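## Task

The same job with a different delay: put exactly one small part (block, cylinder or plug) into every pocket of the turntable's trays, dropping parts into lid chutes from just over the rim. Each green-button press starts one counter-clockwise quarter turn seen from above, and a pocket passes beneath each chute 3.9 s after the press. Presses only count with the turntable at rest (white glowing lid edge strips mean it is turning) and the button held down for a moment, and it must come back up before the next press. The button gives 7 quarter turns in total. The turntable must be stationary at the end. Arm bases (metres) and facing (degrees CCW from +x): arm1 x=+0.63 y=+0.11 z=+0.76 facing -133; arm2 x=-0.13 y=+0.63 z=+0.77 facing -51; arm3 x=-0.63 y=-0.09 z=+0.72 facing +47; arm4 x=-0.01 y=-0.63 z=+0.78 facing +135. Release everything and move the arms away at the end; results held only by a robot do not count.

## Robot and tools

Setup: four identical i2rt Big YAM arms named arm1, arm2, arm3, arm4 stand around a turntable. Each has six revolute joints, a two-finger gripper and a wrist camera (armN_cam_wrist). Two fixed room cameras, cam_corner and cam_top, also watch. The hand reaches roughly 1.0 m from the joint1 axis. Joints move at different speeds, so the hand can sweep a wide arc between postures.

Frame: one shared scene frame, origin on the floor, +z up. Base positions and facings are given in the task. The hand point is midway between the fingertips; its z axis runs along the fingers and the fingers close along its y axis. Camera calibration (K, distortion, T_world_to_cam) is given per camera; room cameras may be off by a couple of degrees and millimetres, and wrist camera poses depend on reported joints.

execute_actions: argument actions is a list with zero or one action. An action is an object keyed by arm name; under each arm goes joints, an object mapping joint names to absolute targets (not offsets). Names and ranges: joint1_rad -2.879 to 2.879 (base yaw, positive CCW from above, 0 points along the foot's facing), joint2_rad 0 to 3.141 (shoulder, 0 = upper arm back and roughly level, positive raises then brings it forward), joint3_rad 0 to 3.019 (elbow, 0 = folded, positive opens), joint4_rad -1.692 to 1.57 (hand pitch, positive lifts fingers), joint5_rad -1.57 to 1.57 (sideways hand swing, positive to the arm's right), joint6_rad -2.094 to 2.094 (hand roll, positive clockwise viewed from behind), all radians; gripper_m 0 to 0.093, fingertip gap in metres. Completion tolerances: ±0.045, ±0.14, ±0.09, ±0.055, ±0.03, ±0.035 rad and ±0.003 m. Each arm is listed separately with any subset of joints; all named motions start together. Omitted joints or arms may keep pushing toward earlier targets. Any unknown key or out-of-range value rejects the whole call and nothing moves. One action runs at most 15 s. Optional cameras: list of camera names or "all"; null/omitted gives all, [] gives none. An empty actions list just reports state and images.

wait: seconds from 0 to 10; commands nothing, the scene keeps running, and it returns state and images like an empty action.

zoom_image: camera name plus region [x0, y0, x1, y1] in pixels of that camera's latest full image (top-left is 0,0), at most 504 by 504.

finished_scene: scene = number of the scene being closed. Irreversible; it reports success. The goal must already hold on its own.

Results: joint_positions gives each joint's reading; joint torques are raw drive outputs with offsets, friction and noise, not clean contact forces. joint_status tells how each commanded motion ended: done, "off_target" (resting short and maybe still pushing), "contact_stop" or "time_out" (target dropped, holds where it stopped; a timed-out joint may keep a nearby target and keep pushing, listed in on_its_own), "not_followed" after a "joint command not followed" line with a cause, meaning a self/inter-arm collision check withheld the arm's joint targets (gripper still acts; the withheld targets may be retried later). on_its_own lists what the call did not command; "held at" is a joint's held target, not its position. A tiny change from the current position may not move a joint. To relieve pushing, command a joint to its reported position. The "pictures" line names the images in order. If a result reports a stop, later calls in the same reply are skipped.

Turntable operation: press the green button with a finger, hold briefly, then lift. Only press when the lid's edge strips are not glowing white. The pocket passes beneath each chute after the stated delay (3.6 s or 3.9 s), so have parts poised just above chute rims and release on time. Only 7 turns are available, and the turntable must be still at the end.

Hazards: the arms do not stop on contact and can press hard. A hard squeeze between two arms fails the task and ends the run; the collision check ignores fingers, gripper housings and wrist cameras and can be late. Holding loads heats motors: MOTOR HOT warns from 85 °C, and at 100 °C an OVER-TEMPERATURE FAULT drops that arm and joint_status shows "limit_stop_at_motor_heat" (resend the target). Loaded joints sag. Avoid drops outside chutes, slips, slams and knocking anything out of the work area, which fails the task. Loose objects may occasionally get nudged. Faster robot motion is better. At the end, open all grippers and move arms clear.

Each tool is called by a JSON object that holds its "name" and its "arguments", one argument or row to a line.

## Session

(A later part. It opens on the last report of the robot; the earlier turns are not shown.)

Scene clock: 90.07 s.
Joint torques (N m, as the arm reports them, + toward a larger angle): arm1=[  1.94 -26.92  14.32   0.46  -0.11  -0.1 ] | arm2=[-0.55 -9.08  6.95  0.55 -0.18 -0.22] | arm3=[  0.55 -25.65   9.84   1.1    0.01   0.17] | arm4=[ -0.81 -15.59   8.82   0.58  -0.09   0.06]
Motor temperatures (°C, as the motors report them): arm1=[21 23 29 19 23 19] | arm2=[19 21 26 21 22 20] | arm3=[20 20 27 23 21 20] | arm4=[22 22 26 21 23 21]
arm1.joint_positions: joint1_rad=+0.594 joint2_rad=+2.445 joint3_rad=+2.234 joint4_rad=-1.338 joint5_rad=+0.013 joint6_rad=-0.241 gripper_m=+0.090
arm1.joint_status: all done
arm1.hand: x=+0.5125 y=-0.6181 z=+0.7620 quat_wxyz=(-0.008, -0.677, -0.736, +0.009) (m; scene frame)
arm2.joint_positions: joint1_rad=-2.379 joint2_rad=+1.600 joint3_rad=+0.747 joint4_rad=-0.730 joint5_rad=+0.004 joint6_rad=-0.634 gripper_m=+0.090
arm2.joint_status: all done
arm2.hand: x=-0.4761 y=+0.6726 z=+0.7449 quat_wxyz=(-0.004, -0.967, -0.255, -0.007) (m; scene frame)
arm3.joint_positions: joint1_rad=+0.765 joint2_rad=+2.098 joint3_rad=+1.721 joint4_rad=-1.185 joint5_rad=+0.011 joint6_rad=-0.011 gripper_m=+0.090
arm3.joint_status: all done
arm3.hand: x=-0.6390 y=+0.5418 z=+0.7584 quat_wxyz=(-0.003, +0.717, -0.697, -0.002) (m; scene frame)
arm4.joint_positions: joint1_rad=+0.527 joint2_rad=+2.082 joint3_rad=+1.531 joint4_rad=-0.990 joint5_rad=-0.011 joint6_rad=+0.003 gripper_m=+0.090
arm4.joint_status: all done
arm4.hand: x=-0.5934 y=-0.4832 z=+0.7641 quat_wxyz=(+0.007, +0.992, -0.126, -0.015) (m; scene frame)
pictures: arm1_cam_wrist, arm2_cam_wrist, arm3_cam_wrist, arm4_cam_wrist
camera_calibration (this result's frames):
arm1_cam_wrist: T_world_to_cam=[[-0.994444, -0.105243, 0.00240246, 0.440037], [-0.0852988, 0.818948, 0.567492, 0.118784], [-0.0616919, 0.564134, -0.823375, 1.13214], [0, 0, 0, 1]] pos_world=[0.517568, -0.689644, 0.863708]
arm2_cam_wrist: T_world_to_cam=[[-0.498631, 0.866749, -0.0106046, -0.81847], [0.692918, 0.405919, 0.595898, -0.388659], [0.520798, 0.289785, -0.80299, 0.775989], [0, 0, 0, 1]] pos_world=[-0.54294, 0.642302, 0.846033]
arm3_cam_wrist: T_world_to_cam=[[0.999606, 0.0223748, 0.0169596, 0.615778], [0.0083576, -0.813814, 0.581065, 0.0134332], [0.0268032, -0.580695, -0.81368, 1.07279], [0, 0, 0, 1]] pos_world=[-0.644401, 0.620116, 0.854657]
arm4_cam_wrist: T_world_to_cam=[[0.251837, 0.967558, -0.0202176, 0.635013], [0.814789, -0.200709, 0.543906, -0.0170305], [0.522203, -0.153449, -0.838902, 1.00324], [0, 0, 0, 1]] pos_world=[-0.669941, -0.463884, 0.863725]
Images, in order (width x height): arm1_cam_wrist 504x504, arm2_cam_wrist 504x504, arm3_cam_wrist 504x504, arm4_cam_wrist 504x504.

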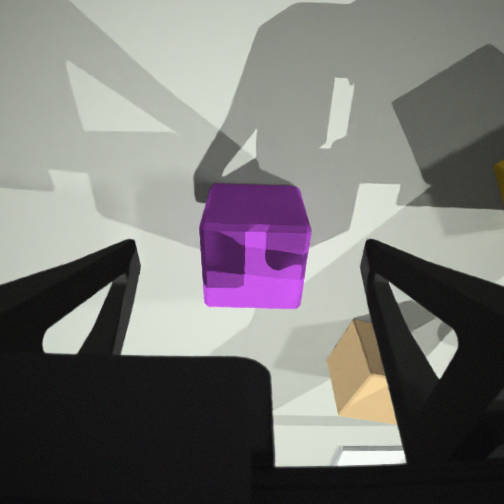

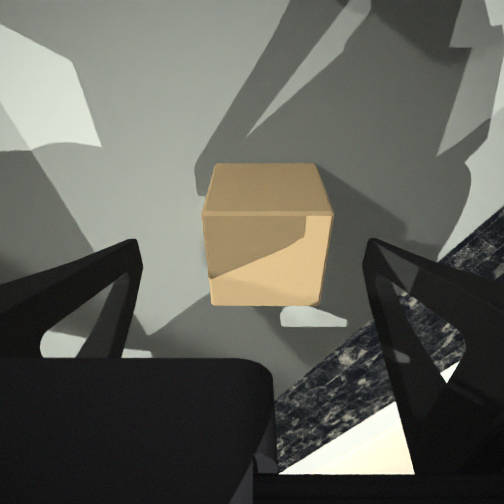

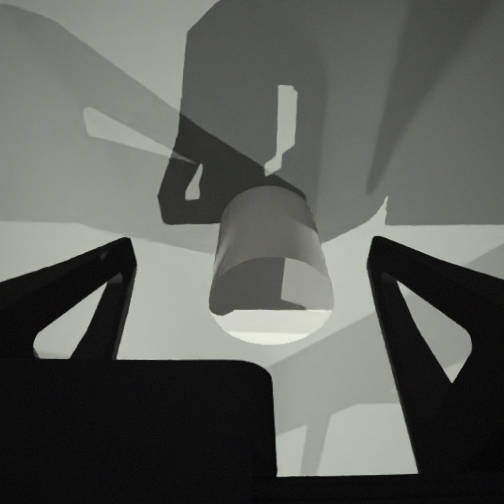

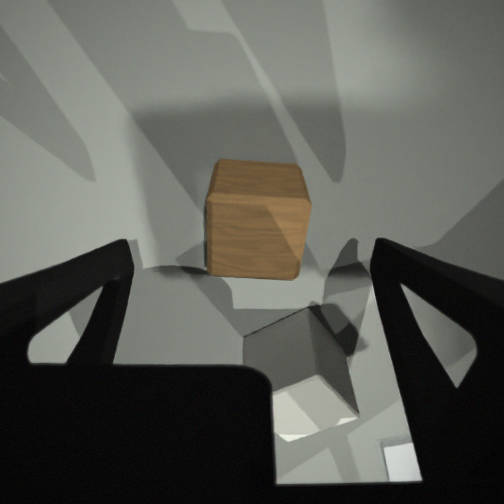

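{"name": "execute_actions", "arguments": {
  "actions": [
    {"arm1":{"joints":{"joint3_rad":2.185,"joint4_rad":-1.3}},"arm3":{"joints":{"joint3_rad":1.68,"joint4_rad":-1.14}},"arm4":{"joints":{"joint2_rad":2.14,"joint4_rad":-0.95}}}
  ],
  "cameras": []
}}

{"name": "execute_actions", "arguments": {
  "actions": [
    {"arm1":{"joints":{"gripper_m":0}},"arm2":{"joints":{"gripper_m":0}},"arm3":{"joints":{"gripper_m":0}},"arm4":{"joints":{"gripper_m":0}}}
  ],
  "cameras": []
}}

{"name": "execute_actions", "arguments": {
  "actions": [
    {"arm1":{"joints":{"joint2_rad":1,"joint3_rad":1,"joint4_rad":-1.3,"joint6_rad":0}},"arm2":{"joints":{"joint2_rad":0.6,"joint3_rad":0.72,"joint4_rad":-1.6,"joint6_rad":0}},"arm3":{"joints":{"joint2_rad":1,"joint3_rad":1,"joint4_rad":-1.3}},"arm4":{"joints":{"joint2_rad":1,"joint3_rad":1,"joint4_rad":-1.3}}}
  ],
  "cameras": []
}}

{"name": "execute_actions", "arguments": {
  "actions": [
    {"arm1":{"joints":{"joint1_rad":-0.455}},"arm2":{"joints":{"joint1_rad":-0.41}},"arm3":{"joints":{"joint1_rad":-0.28}},"arm4":{"joints":{"joint1_rad":-0.83}}}
  ],
  "cameras": []
}}

{"name": "execute_actions", "arguments": {
  "actions": [
    {"arm1":{"joints":{"joint2_rad":1.115,"joint3_rad":0.915,"joint4_rad":-1.34}},"arm2":{"joints":{"joint2_rad":1.585,"joint3_rad":1.37,"joint4_rad":-1.29}},"arm3":{"joints":{"joint2_rad":1.3,"joint3_rad":1.27,"joint4_rad":-1.45}},"arm4":{"joints":{"joint2_rad":1.61,"joint3_rad":1.36,"joint4_rad":-1.285}}}
  ],
  "cameras": []
}}

Scene clock: 92.63 s.
Joint torques (N m, as the arm reports them, + toward a larger angle): arm1=[  2.02 -27.39  10.16   0.39  -0.11  -0.08] | arm2=[-0.57 -9.    6.86  0.54 -0.18 -0.22] | arm3=[  0.51 -25.53   9.44   1.15   0.02   0.15] | arm4=[ -1.36 -15.52   8.59   0.45  -0.11   0.02]
Motor temperatures (°C, as the motors report them): arm1=[21 24 29 19 23 19] | arm2=[19 21 26 21 22 20] | arm3=[20 20 27 23 21 20] | arm4=[22 22 26 21 23 21]
arm1.joint_positions: joint1_rad=+0.594 joint2_rad=+2.450 joint3_rad=+2.180 joint4_rad=-1.309 joint5_rad=+0.013 joint6_rad=-0.241 gripper_m=+0.090
arm1.joint_status: all done
arm1.hand: x=+0.5147 y=-0.6067 z=+0.7388 quat_wxyz=(+0.000, -0.677, -0.736, -0.003) (m; scene frame)
arm2.joint_positions: joint1_rad=-2.379 joint2_rad=+1.600 joint3_rad=+0.747 joint4_rad=-0.730 joint5_rad=+0.004 joint6_rad=-0.635 gripper_m=+0.090
arm2.joint_status: not commanded
arm2.hand: x=-0.4761 y=+0.6726 z=+0.7449 quat_wxyz=(-0.004, -0.967, -0.255, -0.007) (m; scene frame)
arm3.joint_positions: joint1_rad=+0.765 joint2_rad=+2.098 joint3_rad=+1.683 joint4_rad=-1.156 joint5_rad=+0.011 joint6_rad=-0.011 gripper_m=+0.090
arm3.joint_status: all done
arm3.hand: x=-0.6390 y=+0.5342 z=+0.7455 quat_wxyz=(+0.000, +0.718, -0.697, +0.001) (m; scene frame)
arm4.joint_positions: joint1_rad=+0.527 joint2_rad=+2.111 joint3_rad=+1.531 joint4_rad=-0.960 joint5_rad=-0.011 joint6_rad=+0.003 gripper_m=+0.090
arm4.joint_status: all done
arm4.hand: x=-0.5962 y=-0.4826 z=+0.7473 quat_wxyz=(+0.007, +0.992, -0.126, -0.016) (m; scene frame)
pictures: none
No camera images: the call's "cameras" was empty. Leave "cameras" out to get every camera's image.

Scene clock: 93.33 s.
Joint torques (N m, as the arm reports them, + toward a larger angle): arm1=[  1.89 -27.13  10.22   0.43  -0.09  -0.08] | arm2=[-0.58 -9.01  6.9   0.53 -0.18 -0.21] | arm3=[  0.51 -25.47   9.46   1.13   0.01   0.16] | arm4=[ -1.04 -15.17   8.49   0.64  -0.12   0.04]
Motor temperatures (°C, as the motors report them): arm1=[21 24 29 19 23 19] | arm2=[19 21 26 21 22 20] | arm3=[20 20 27 23 21 20] | arm4=[22 22 26 21 23 21]
arm1.joint_positions: joint1_rad=+0.594 joint2_rad=+2.450 joint3_rad=+2.180 joint4_rad=-1.308 joint5_rad=+0.013 joint6_rad=-0.242 gripper_m=+0.040
arm1.joint_status: gripper_m off_target (ended at +0.040, target +0.000)
arm1.hand: x=+0.5149 y=-0.6068 z=+0.7388 quat_wxyz=(+0.000, -0.676, -0.737, -0.003) (m; scene frame)
arm2.joint_positions: joint1_rad=-2.379 joint2_rad=+1.600 joint3_rad=+0.747 joint4_rad=-0.730 joint5_rad=+0.004 joint6_rad=-0.635 gripper_m=+0.040
arm2.joint_status: gripper_m off_target (ended at +0.040, target +0.000)
arm2.hand: x=-0.4761 y=+0.6727 z=+0.7449 quat_wxyz=(-0.004, -0.967, -0.255, -0.007) (m; scene frame)
arm3.joint_positions: joint1_rad=+0.765 joint2_rad=+2.098 joint3_rad=+1.683 joint4_rad=-1.156 joint5_rad=+0.011 joint6_rad=-0.011 gripper_m=+0.039
arm3.joint_status: gripper_m off_target (ended at +0.039, target +0.000)
arm3.hand: x=-0.6390 y=+0.5342 z=+0.7455 quat_wxyz=(+0.000, +0.717, -0.697, +0.001) (m; scene frame)
arm4.joint_positions: joint1_rad=+0.527 joint2_rad=+2.111 joint3_rad=+1.531 joint4_rad=-0.960 joint5_rad=-0.011 joint6_rad=+0.003 gripper_m=+0.031
arm4.joint_status: gripper_m off_target (ended at +0.031, target +0.000)
arm4.hand: x=-0.5962 y=-0.4826 z=+0.7473 quat_wxyz=(+0.007, +0.992, -0.126, -0.016) (m; scene frame)
pictures: none
No camera images: the call's "cameras" was empty. Leave "cameras" out to get every camera's image.

Scene clock: 95.13 s.
Joint torques (N m, as the arm reports them, + toward a larger angle): arm1=[ 1.72 -4.7  11.3   0.41 -0.08  0.13] | arm2=[-0.57  2.23  9.39  0.09 -0.12  0.07] | arm3=[ 0.42 -6.84 10.73  0.57  0.01  0.16] | arm4=[-1.4  -2.75 10.36  0.37 -0.12  0.03]
Motor temperatures (°C, as the motors report them): arm1=[21 24 29 19 23 19] | arm2=[19 21 26 21 22 20] | arm3=[20 20 27 23 21 20] | arm4=[22 22 25 21 23 21]
arm1.joint_positions: joint1_rad=+0.594 joint2_rad=+1.005 joint3_rad=+0.991 joint4_rad=-1.299 joint5_rad=+0.013 joint6_rad=-0.009 gripper_m=+0.040
arm1.joint_status: all done
arm1.hand: x=+0.5734 y=-0.2078 z=+1.0086 quat_wxyz=(-0.085, -0.752, -0.646, +0.098) (m; scene frame)
arm2.joint_positions: joint1_rad=-2.379 joint2_rad=+0.598 joint3_rad=+0.713 joint4_rad=-1.593 joint5_rad=+0.004 joint6_rad=-0.016 gripper_m=+0.040
arm2.joint_status: all done
arm2.hand: x=-0.2784 y=+0.6502 z=+0.9710 quat_wxyz=(+0.002, -0.998, +0.052, +0.045) (m; scene frame)
arm3.joint_positions: joint1_rad=+0.765 joint2_rad=+0.997 joint3_rad=+1.008 joint4_rad=-1.288 joint5_rad=+0.011 joint6_rad=-0.011 gripper_m=+0.039
arm3.joint_status: all done
arm3.hand: x=-0.6312 y=+0.2404 z=+0.9763 quat_wxyz=(-0.103, +0.709, -0.690, -0.103) (m; scene frame)
arm4.joint_positions: joint1_rad=+0.527 joint2_rad=+0.997 joint3_rad=+1.010 joint4_rad=-1.292 joint5_rad=-0.011 joint6_rad=+0.002 gripper_m=+0.031
arm4.joint_status: all done
arm4.hand: x=-0.3285 y=-0.5489 z=+1.0372 quat_wxyz=(-0.009, +0.982, -0.124, -0.144) (m; scene frame)
pictures: none
No camera images: the call's "cameras" was empty. Leave "cameras" out to get every camera's image.

Scene clock: 97.10 s.
Joint torques (N m, as the arm reports them, + toward a larger angle): arm1=[ 0.96 -5.28 11.44  0.49 -0.07  0.12] | arm2=[ 0.85  2.35  9.4   0.09 -0.1   0.05] | arm3=[-0.59 -7.1  10.74  0.54  0.01  0.16] | arm4=[-0.95 -2.97 10.31  0.42 -0.11  0.03]
Motor temperatures (°C, as the motors report them): arm1=[21 24 29 19 23 19] | arm2=[19 21 26 21 22 20] | arm3=[20 20 27 23 21 20] | arm4=[22 22 25 21 23 21]
arm1.joint_positions: joint1_rad=-0.455 joint2_rad=+1.005 joint3_rad=+0.991 joint4_rad=-1.299 joint5_rad=+0.013 joint6_rad=-0.008 gripper_m=+0.040
arm1.joint_status: all done
arm1.hand: x=+0.3256 y=-0.0034 z=+1.0035 quat_wxyz=(-0.020, -0.976, -0.183, +0.120) (m; scene frame)
arm2.joint_positions: joint1_rad=-0.421 joint2_rad=+0.598 joint3_rad=+0.713 joint4_rad=-1.593 joint5_rad=+0.003 joint6_rad=-0.013 gripper_m=+0.040
arm2.joint_status: all done
arm2.hand: x=-0.0917 y=+0.4870 z=+0.9724 quat_wxyz=(-0.038, -0.600, -0.798, +0.031) (m; scene frame)
arm3.joint_positions: joint1_rad=-0.274 joint2_rad=+0.997 joint3_rad=+1.008 joint4_rad=-1.288 joint5_rad=+0.012 joint6_rad=-0.011 gripper_m=+0.039
arm3.joint_status: all done
arm3.hand: x=-0.3482 y=+0.0827 z=+0.9738 quat_wxyz=(-0.137, +0.273, -0.952, -0.034) (m; scene frame)
arm4.joint_positions: joint1_rad=-0.830 joint2_rad=+0.997 joint3_rad=+1.010 joint4_rad=-1.293 joint5_rad=-0.011 joint6_rad=+0.001 gripper_m=+0.031
arm4.joint_status: all done
arm4.hand: x=-0.0019 y=-0.3027 z=+1.0353 quat_wxyz=(-0.098, +0.687, -0.712, -0.102) (m; scene frame)
pictures: none
No camera images: the call's "cameras" was empty. Leave "cameras" out to get every camera's image.

Scene clock: 98.77 s.
Joint torques (N m, as the arm reports them, + toward a larger angle): arm1=[ 0.93 -7.75 11.29 -0.08 -0.08  0.12] | arm2=[  0.83 -12.    12.44   0.3   -0.1    0.05] | arm3=[ -0.54 -12.13  14.96   0.03   0.     0.16] | arm4=[ -1.6  -11.81  13.31   0.24  -0.13   0.06]
Motor temperatures (°C, as the motors report them): arm1=[21 24 28 19 23 19] | arm2=[19 21 26 21 22 20] | arm3=[20 20 27 23 21 20] | arm4=[22 22 26 21 23 21]
arm1.joint_positions: joint1_rad=-0.455 joint2_rad=+1.131 joint3_rad=+0.901 joint4_rad=-1.333 joint5_rad=+0.013 joint6_rad=-0.008 gripper_m=+0.040
arm1.joint_status: all done
arm1.hand: x=+0.3500 y=+0.0050 z=+0.9296 quat_wxyz=(+0.002, -0.983, -0.185, -0.003) (m; scene frame)
arm2.joint_positions: joint1_rad=-0.421 joint2_rad=+1.601 joint3_rad=+1.317 joint4_rad=-1.293 joint5_rad=+0.003 joint6_rad=-0.013 gripper_m=+0.040
arm2.joint_status: all done
arm2.hand: x=-0.0075 y=+0.1809 z=+0.9299 quat_wxyz=(+0.000, -0.601, -0.799, +0.001) (m; scene frame)
arm3.joint_positions: joint1_rad=-0.274 joint2_rad=+1.296 joint3_rad=+1.226 joint4_rad=-1.435 joint5_rad=+0.012 joint6_rad=-0.011 gripper_m=+0.039
arm3.joint_status: all done
arm3.hand: x=-0.3013 y=+0.1116 z=+0.9603 quat_wxyz=(-0.028, +0.277, -0.961, -0.003) (m; scene frame)
arm4.joint_positions: joint1_rad=-0.830 joint2_rad=+1.615 joint3_rad=+1.323 joint4_rad=-1.285 joint5_rad=-0.011 joint6_rad=+0.001 gripper_m=+0.031
arm4.joint_status: all done
arm4.hand: x=+0.0034 y=-0.1586 z=+0.9300 quat_wxyz=(+0.008, +0.694, -0.720, +0.001) (m; scene frame)
pictures: none
No camera images: the call's "cameras" was empty. Leave "cameras" out to get every camera's image.

{"name": "execute_actions", "arguments": {
  "actions": [
    {"arm3":{"joints":{"joint2_rad":1.355,"joint3_rad":1.17,"joint4_rad":-1.41}}}
  ],
  "cameras": []
}}

{"name": "execute_actions", "arguments": {
  "actions": [
    {"arm3":{"joints":{"joint1_rad":-0.66,"joint2_rad":1.29,"joint3_rad":1.22,"joint4_rad":-1.45}}}
  ],
  "cameras": []
}}

{"name": "wait", "arguments": {
  "seconds": 2.1
}}

{"name": "execute_actions", "arguments": {
  "actions": [
    {"arm1":{"joints":{"gripper_m":0.09}},"arm2":{"joints":{"gripper_m":0.09}},"arm3":{"joints":{"gripper_m":0.09}},"arm4":{"joints":{"gripper_m":0.09}}}
  ],
  "cameras": []
}}

{"name": "execute_actions", "arguments": {
  "actions": [
    {"arm1":{"joints":{"joint2_rad":0.7,"joint3_rad":1}},"arm2":{"joints":{"joint2_rad":0.7,"joint3_rad":1}},"arm3":{"joints":{"joint2_rad":0.7,"joint3_rad":1}},"arm4":{"joints":{"joint2_rad":0.7,"joint3_rad":1}}}
  ],
  "cameras": []
}}

{"name": "wait", "arguments": {
  "seconds": 4
}}

Scene clock: 100.90 s.
Joint torques (N m, as the arm reports them, + toward a larger angle): arm1=[ 1.28 -7.88 11.21  0.01 -0.07  0.12] | arm2=[  0.88 -12.37  12.44   0.28  -0.1    0.05] | arm3=[ -0.62 -10.75   9.32   0.93   0.06   0.16] | arm4=[ -1.07 -12.6   13.27   0.1   -0.12   0.06]
Motor temperatures (°C, as the motors report them): arm1=[21 23 28 19 23 19] | arm2=[19 21 26 21 22 20] | arm3=[20 20 27 23 21 20] | arm4=[22 22 26 21 23 21]
arm1.joint_positions: joint1_rad=-0.455 joint2_rad=+1.131 joint3_rad=+0.901 joint4_rad=-1.333 joint5_rad=+0.013 joint6_rad=-0.008 gripper_m=+0.040
arm1.joint_status: not commanded
arm1.hand: x=+0.3500 y=+0.0050 z=+0.9296 quat_wxyz=(+0.002, -0.983, -0.185, -0.003) (m; scene frame)
arm2.joint_positions: joint1_rad=-0.421 joint2_rad=+1.601 joint3_rad=+1.317 joint4_rad=-1.293 joint5_rad=+0.003 joint6_rad=-0.013 gripper_m=+0.040
arm2.joint_status: not commanded
arm2.hand: x=-0.0075 y=+0.1809 z=+0.9299 quat_wxyz=(+0.000, -0.601, -0.799, +0.001) (m; scene frame)
arm3.joint_positions: joint1_rad=-0.274 joint2_rad=+1.329 joint3_rad=+1.184 joint4_rad=-1.421 joint5_rad=+0.010 joint6_rad=-0.011 gripper_m=+0.039
arm3.joint_status: all done
arm3.hand: x=-0.3063 y=+0.1089 z=+0.9324 quat_wxyz=(+0.002, +0.277, -0.961, +0.004) (m; scene frame)
arm4.joint_positions: joint1_rad=-0.830 joint2_rad=+1.615 joint3_rad=+1.323 joint4_rad=-1.285 joint5_rad=-0.011 joint6_rad=+0.001 gripper_m=+0.031
arm4.joint_status: not commanded
arm4.hand: x=+0.0034 y=-0.1586 z=+0.9300 quat_wxyz=(+0.008, +0.694, -0.720, +0.001) (m; scene frame)
pictures: none
No camera images: the call's "cameras" was empty. Leave "cameras" out to get every camera's image.

Scene clock: 101.90 s.
Joint torques (N m, as the arm reports them, + toward a larger angle): arm1=[ 1.21 -7.9  11.2  -0.06 -0.08  0.11] | arm2=[  0.87 -12.3   12.44   0.31  -0.1    0.05] | arm3=[  0.1  -12.74  14.09  -0.1    0.     0.16] | arm4=[ -1.26 -12.26  13.25   0.13  -0.1    0.05]
Motor temperatures (°C, as the motors report them): arm1=[21 23 28 19 23 19] | arm2=[19 21 26 21 22 20] | arm3=[20 20 27 23 21 20] | arm4=[22 22 26 21 23 21]
arm1.joint_positions: joint1_rad=-0.455 joint2_rad=+1.131 joint3_rad=+0.901 joint4_rad=-1.333 joint5_rad=+0.013 joint6_rad=-0.008 gripper_m=+0.040
arm1.joint_status: not commanded
arm1.hand: x=+0.3500 y=+0.0050 z=+0.9296 quat_wxyz=(+0.002, -0.983, -0.185, -0.003) (m; scene frame)
arm2.joint_positions: joint1_rad=-0.421 joint2_rad=+1.601 joint3_rad=+1.317 joint4_rad=-1.293 joint5_rad=+0.003 joint6_rad=-0.013 gripper_m=+0.040
arm2.joint_status: not commanded
arm2.hand: x=-0.0075 y=+0.1809 z=+0.9299 quat_wxyz=(+0.000, -0.601, -0.799, +0.001) (m; scene frame)
arm3.joint_positions: joint1_rad=-0.662 joint2_rad=+1.295 joint3_rad=+1.184 joint4_rad=-1.435 joint5_rad=+0.012 joint6_rad=-0.011 gripper_m=+0.039
arm3.joint_status: all done
arm3.hand: x=-0.2625 y=-0.0288 z=+0.9441 quat_wxyz=(-0.008, +0.086, -0.996, +0.006) (m; scene frame)
arm4.joint_positions: joint1_rad=-0.830 joint2_rad=+1.615 joint3_rad=+1.323 joint4_rad=-1.285 joint5_rad=-0.011 joint6_rad=+0.001 gripper_m=+0.031
arm4.joint_status: not commanded
arm4.hand: x=+0.0034 y=-0.1586 z=+0.9300 quat_wxyz=(+0.008, +0.694, -0.720, +0.001) (m; scene frame)
pictures: none
No camera images: the call's "cameras" was empty. Leave "cameras" out to get every camera's image.

Scene clock: 104.00 s.
Joint torques (N m, as the arm reports them, + toward a larger angle): arm1=[ 0.88 -7.75 11.22 -0.08 -0.1   0.1 ] | arm2=[  0.87 -12.36  12.45   0.28  -0.1    0.05] | arm3=[  0.11 -12.7   14.07  -0.1    0.01   0.16] | arm4=[ -1.34 -12.29  13.26   0.07  -0.12   0.06]
Motor temperatures (°C, as the motors report them): arm1=[21 23 28 19 23 19] | arm2=[19 21 27 21 22 20] | arm3=[20 20 28 23 21 20] | arm4=[22 22 26 21 23 21]
arm1.joint_positions: joint1_rad=-0.455 joint2_rad=+1.131 joint3_rad=+0.901 joint4_rad=-1.333 joint5_rad=+0.013 joint6_rad=-0.008 gripper_m=+0.040
arm1.joint_status: not commanded
arm1.hand: x=+0.3500 y=+0.0050 z=+0.9296 quat_wxyz=(+0.002, -0.983, -0.185, -0.003) (m; scene frame)
arm2.joint_positions: joint1_rad=-0.421 joint2_rad=+1.601 joint3_rad=+1.317 joint4_rad=-1.293 joint5_rad=+0.003 joint6_rad=-0.013 gripper_m=+0.040
arm2.joint_status: not commanded
arm2.hand: x=-0.0075 y=+0.1809 z=+0.9299 quat_wxyz=(+0.000, -0.601, -0.799, +0.001) (m; scene frame)
arm3.joint_positions: joint1_rad=-0.662 joint2_rad=+1.295 joint3_rad=+1.184 joint4_rad=-1.435 joint5_rad=+0.012 joint6_rad=-0.011 gripper_m=+0.039
arm3.joint_status: all done
arm3.hand: x=-0.2625 y=-0.0288 z=+0.9441 quat_wxyz=(-0.008, +0.086, -0.996, +0.006) (m; scene frame)
arm4.joint_positions: joint1_rad=-0.830 joint2_rad=+1.615 joint3_rad=+1.323 joint4_rad=-1.285 joint5_rad=-0.011 joint6_rad=+0.001 gripper_m=+0.031
arm4.joint_status: not commanded
arm4.hand: x=+0.0034 y=-0.1586 z=+0.9300 quat_wxyz=(+0.008, +0.694, -0.720, +0.001) (m; scene frame)
wait: 2.10 s; at rest by 0.27 s
pictures: arm1_cam_wrist, arm2_cam_wrist, arm3_cam_wrist, arm4_cam_wrist, cam_corner, cam_top
camera_calibration (this result's frames):
arm1_cam_wrist: T_world_to_cam=[[-0.384664, 0.923055, 0.00156593, 0.125819], [0.74403, 0.309054, 0.592372, -0.811318], [0.546308, 0.229029, -0.805663, 0.680981], [0, 0, 0, 1]] pos_world=[0.280017, -0.0213612, 1.02905]
arm2_cam_wrist: T_world_to_cam=[[-0.958502, -0.285071, 0.00285947, 0.035756], [-0.229407, 0.777217, 0.585923, -0.688811], [-0.169252, 0.560953, -0.810362, 0.775527], [0, 0, 0, 1]] pos_world=[0.00751386, 0.110515, 1.03195]
arm3_cam_wrist: T_world_to_cam=[[0.164299, -0.986026, 0.0275356, -0.00920982], [-0.809752, -0.11888, 0.574603, -0.750639], [-0.563301, -0.116704, -0.817969, 0.744924], [0, 0, 0, 1]] pos_world=[-0.186703, -0.0113821, 1.0409]
arm4_cam_wrist: T_world_to_cam=[[0.999142, -0.0393629, -0.0128716, 0.00490798], [-0.0246687, -0.815322, 0.578482, -0.655085], [-0.0332652, -0.577668, -0.815594, 0.793516], [0, 0, 0, 1]] pos_world=[0.00533264, -0.0755232, 1.0262]
Images, in order (width x height): arm1_cam_wrist 504x504, arm2_cam_wrist 504x504, arm3_cam_wrist 504x504, arm4_cam_wrist 504x504, cam_corner 504x504, cam_top 504x504.

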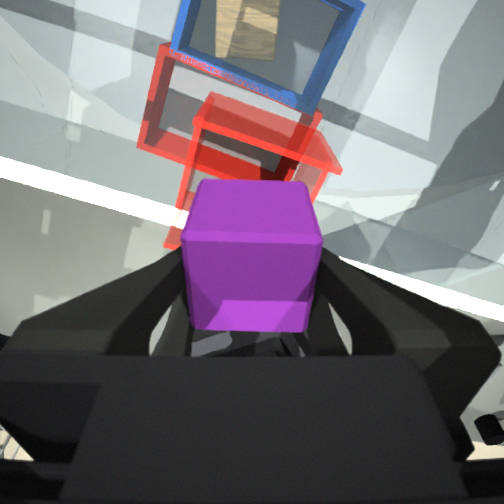

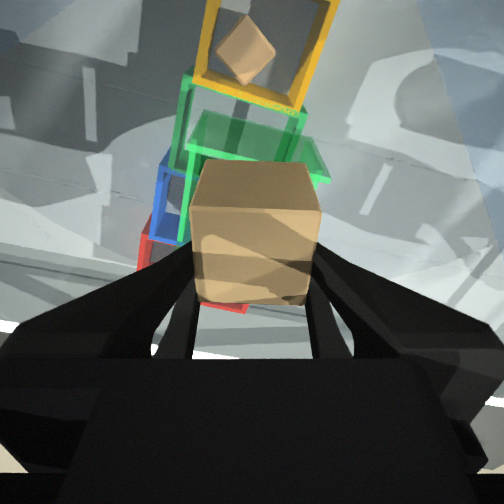

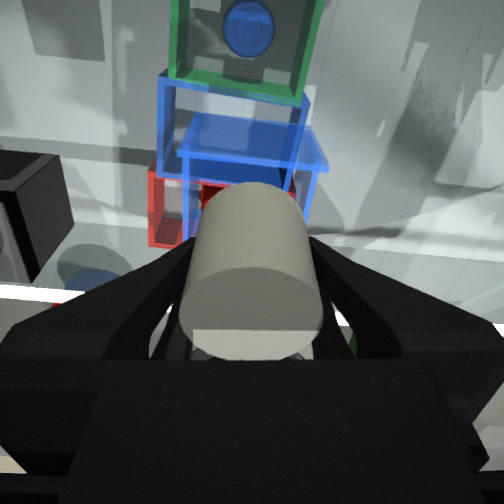

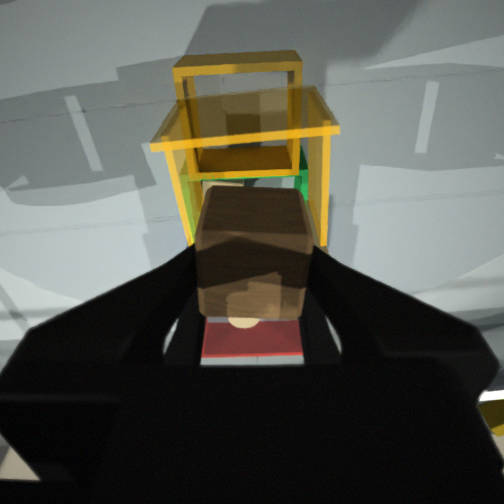

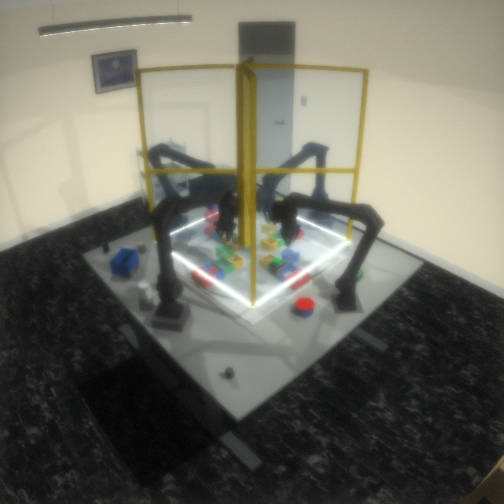

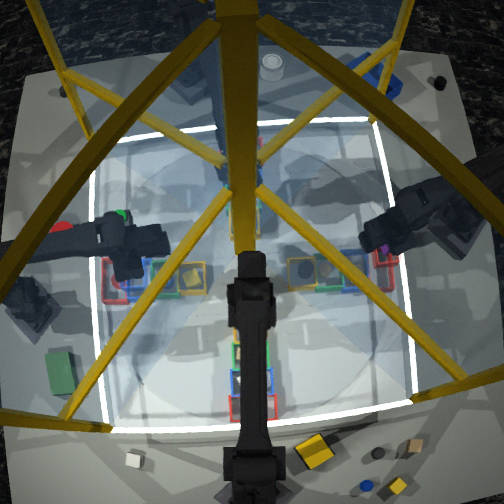

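Scene clock: 104.70 s.
Joint torques (N m, as the arm reports them, + toward a larger angle): arm1=[ 1.04 -8.05 11.23 -0.1  -0.08  0.11] | arm2=[  0.87 -12.48  12.4    0.3   -0.11   0.05] | arm3=[  0.11 -12.83  14.09  -0.09   0.01   0.15] | arm4=[ -1.24 -12.25  13.28   0.07  -0.09   0.05]
Motor temperatures (°C, as the motors report them): arm1=[21 23 28 19 23 19] | arm2=[19 21 27 21 22 20] | arm3=[20 20 28 23 21 20] | arm4=[22 22 26 21 23 21]
arm1.joint_positions: joint1_rad=-0.455 joint2_rad=+1.130 joint3_rad=+0.901 joint4_rad=-1.333 joint5_rad=+0.013 joint6_rad=-0.008 gripper_m=+0.090
arm1.joint_status: all done
arm1.hand: x=+0.3501 y=+0.0050 z=+0.9298 quat_wxyz=(+0.002, -0.983, -0.185, -0.002) (m; scene frame)
arm2.joint_positions: joint1_rad=-0.421 joint2_rad=+1.601 joint3_rad=+1.317 joint4_rad=-1.293 joint5_rad=+0.003 joint6_rad=-0.013 gripper_m=+0.090
arm2.joint_status: all done
arm2.hand: x=-0.0075 y=+0.1809 z=+0.9299 quat_wxyz=(+0.000, -0.601, -0.799, +0.001) (m; scene frame)
arm3.joint_positions: joint1_rad=-0.662 joint2_rad=+1.295 joint3_rad=+1.184 joint4_rad=-1.435 joint5_rad=+0.012 joint6_rad=-0.011 gripper_m=+0.090
arm3.joint_status: all done
arm3.hand: x=-0.2625 y=-0.0288 z=+0.9441 quat_wxyz=(-0.008, +0.086, -0.996, +0.006) (m; scene frame)
arm4.joint_positions: joint1_rad=-0.830 joint2_rad=+1.615 joint3_rad=+1.323 joint4_rad=-1.285 joint5_rad=-0.011 joint6_rad=+0.001 gripper_m=+0.090
arm4.joint_status: all done
arm4.hand: x=+0.0034 y=-0.1586 z=+0.9300 quat_wxyz=(+0.008, +0.694, -0.720, +0.001) (m; scene frame)
pictures: none
No camera images: the call's "cameras" was empty. Leave "cameras" out to get every camera's image.

Scene clock: 106.20 s.
Joint torques (N m, as the arm reports them, + toward a larger angle): arm1=[ 0.98  0.24 14.65  0.67 -0.07  0.12] | arm2=[ 0.86  1.56  9.29  1.15 -0.1   0.05] | arm3=[ 0.11 -1.43 11.11  0.8   0.01  0.16] | arm4=[-1.08  0.79 10.69  1.23 -0.1   0.05]
Motor temperatures (°C, as the motors report them): arm1=[21 23 29 19 23 19] | arm2=[19 21 27 21 22 20] | arm3=[20 20 28 23 21 20] | arm4=[22 22 26 21 23 21]
arm1.joint_positions: joint1_rad=-0.455 joint2_rad=+0.693 joint3_rad=+0.958 joint4_rad=-1.334 joint5_rad=+0.013 joint6_rad=-0.008 gripper_m=+0.090
arm1.joint_status: all done
arm1.hand: x=+0.3804 y=+0.0182 z=+1.0703 quat_wxyz=(-0.042, -0.954, -0.177, +0.238) (m; scene frame)
arm2.joint_positions: joint1_rad=-0.421 joint2_rad=+0.693 joint3_rad=+0.999 joint4_rad=-1.290 joint5_rad=+0.003 joint6_rad=-0.013 gripper_m=+0.090
arm2.joint_status: all done
arm2.hand: x=-0.0589 y=+0.3673 z=+1.1093 quat_wxyz=(-0.231, -0.575, -0.764, +0.180) (m; scene frame)
arm3.joint_positions: joint1_rad=-0.662 joint2_rad=+0.689 joint3_rad=+1.002 joint4_rad=-1.438 joint5_rad=+0.012 joint6_rad=-0.011 gripper_m=+0.090
arm3.joint_status: all done
arm3.hand: x=-0.3874 y=-0.0492 z=+1.0398 quat_wxyz=(-0.216, +0.083, -0.973, -0.010) (m; scene frame)
arm4.joint_positions: joint1_rad=-0.830 joint2_rad=+0.694 joint3_rad=+1.010 joint4_rad=-1.283 joint5_rad=-0.011 joint6_rad=+0.001 gripper_m=+0.090
arm4.joint_status: all done
arm4.hand: x=-0.0036 y=-0.3509 z=+1.1222 quat_wxyz=(-0.208, +0.664, -0.687, -0.208) (m; scene frame)
pictures: none
No camera images: the call's "cameras" was empty. Leave "cameras" out to get every camera's image.

Scene clock: 110.20 s.
Joint torques (N m, as the arm reports them, + toward a larger angle): arm1=[ 0.94  0.62 14.62  0.64 -0.08  0.12] | arm2=[ 0.88  1.34  9.27  1.13 -0.1   0.05] | arm3=[ 0.17 -1.31 11.07  0.75  0.01  0.16] | arm4=[-0.91  1.   10.42  1.17 -0.1   0.06]
Motor temperatures (°C, as the motors report them): arm1=[21 23 29 19 23 19] | arm2=[19 21 26 21 22 20] | arm3=[20 19 27 23 21 20] | arm4=[22 22 26 21 23 21]
arm1.joint_positions: joint1_rad=-0.455 joint2_rad=+0.693 joint3_rad=+0.958 joint4_rad=-1.334 joint5_rad=+0.013 joint6_rad=-0.008 gripper_m=+0.090
arm1.joint_status: all done
arm1.hand: x=+0.3804 y=+0.0182 z=+1.0703 quat_wxyz=(-0.042, -0.954, -0.177, +0.238) (m; scene frame)
arm2.joint_positions: joint1_rad=-0.421 joint2_rad=+0.693 joint3_rad=+0.999 joint4_rad=-1.290 joint5_rad=+0.003 joint6_rad=-0.013 gripper_m=+0.090
arm2.joint_status: all done
arm2.hand: x=-0.0589 y=+0.3673 z=+1.1093 quat_wxyz=(-0.231, -0.575, -0.764, +0.180) (m; scene frame)
arm3.joint_positions: joint1_rad=-0.662 joint2_rad=+0.689 joint3_rad=+1.002 joint4_rad=-1.438 joint5_rad=+0.012 joint6_rad=-0.011 gripper_m=+0.090
arm3.joint_status: all done
arm3.hand: x=-0.3874 y=-0.0492 z=+1.0398 quat_wxyz=(-0.216, +0.083, -0.973, -0.010) (m; scene frame)
arm4.joint_positions: joint1_rad=-0.830 joint2_rad=+0.694 joint3_rad=+1.010 joint4_rad=-1.283 joint5_rad=-0.011 joint6_rad=+0.001 gripper_m=+0.090
arm4.joint_status: all done
arm4.hand: x=-0.0036 y=-0.3509 z=+1.1222 quat_wxyz=(-0.208, +0.664, -0.687, -0.208) (m; scene frame)
wait: 4.00 s; at rest by 0.27 s
pictures: arm1_cam_wrist, arm2_cam_wrist, arm3_cam_wrist, arm4_cam_wrist, cam_corner, cam_top
camera_calibration (this result's frames):
arm1_cam_wrist: T_world_to_cam=[[-0.375892, 0.926554, 0.0142428, 0.108096], [0.918403, 0.37045, 0.138934, -0.503426], [0.123454, 0.0653049, -0.990199, 1.1361], [0, 0, 0, 1]] pos_world=[0.362724, 0.0121438, 1.19337]
arm2_cam_wrist: T_world_to_cam=[[-0.960003, -0.279651, 0.0137475, 0.024915], [-0.279066, 0.959668, 0.0340384, -0.408289], [-0.0227119, 0.0288405, -0.999326, 1.22141], [0, 0, 0, 1]] pos_world=[-0.0622807, 0.363563, 1.23414]
arm3_cam_wrist: T_world_to_cam=[[0.153037, -0.987867, 0.0264137, -0.0147099], [-0.971134, -0.145389, 0.189107, -0.572163], [-0.182972, -0.0545916, -0.981601, 1.07104], [0, 0, 0, 1]] pos_world=[-0.357425, -0.0392476, 1.15992]
arm4_cam_wrist: T_world_to_cam=[[0.999433, -0.0313773, -0.0122044, 0.00890363], [-0.03129, -0.999484, 0.00727739, -0.346907], [-0.0124265, -0.00689139, -0.999899, 1.2462], [0, 0, 0, 1]] pos_world=[-0.0042675, -0.337861, 1.2487]
Images, in order (width x height): arm1_cam_wrist 504x504, arm2_cam_wrist 504x504, arm3_cam_wrist 504x504, arm4_cam_wrist 504x504, cam_corner 504x504, cam_top 504x504.

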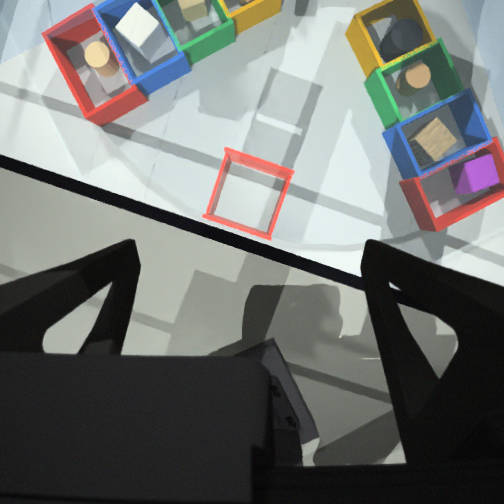

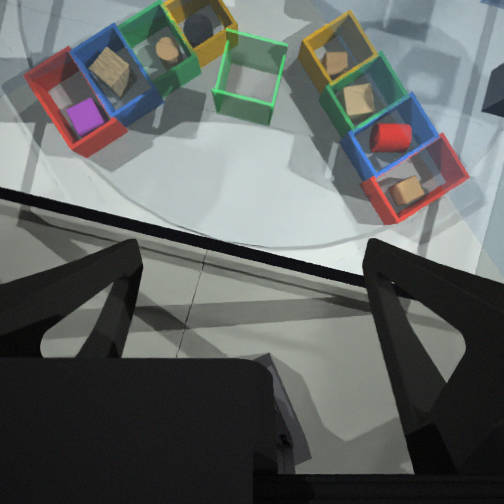

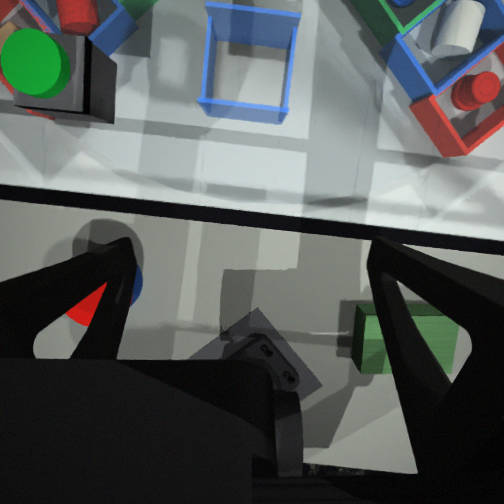

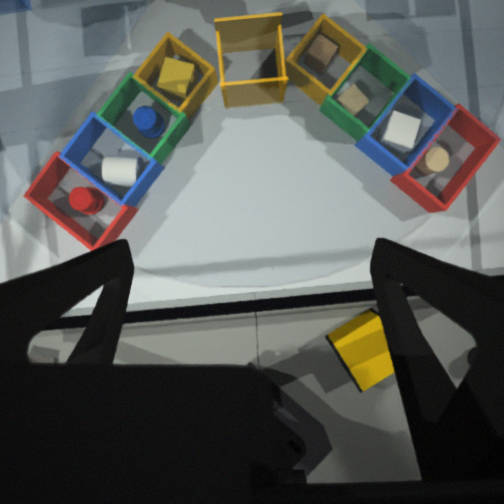

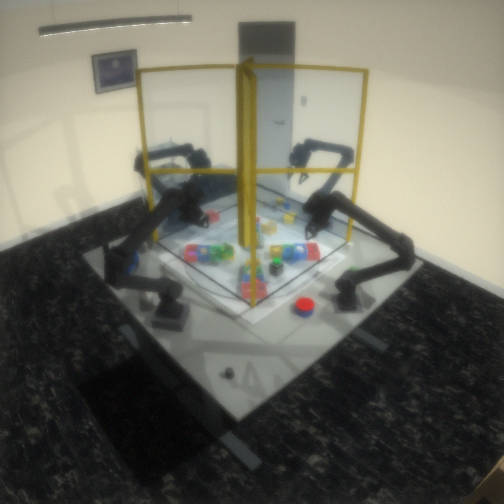

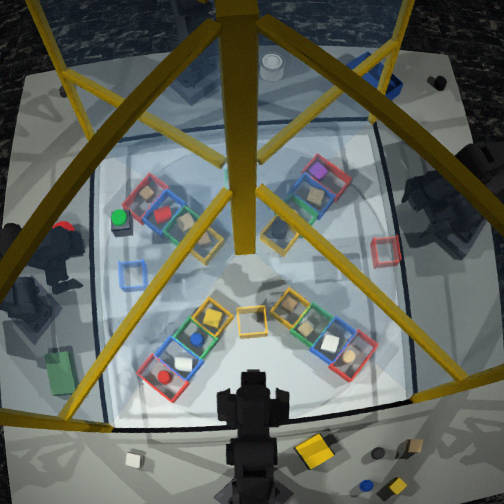

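{"name": "finished_scene", "arguments": {
  "scene": 2
}}

The scene is finished: the task was done.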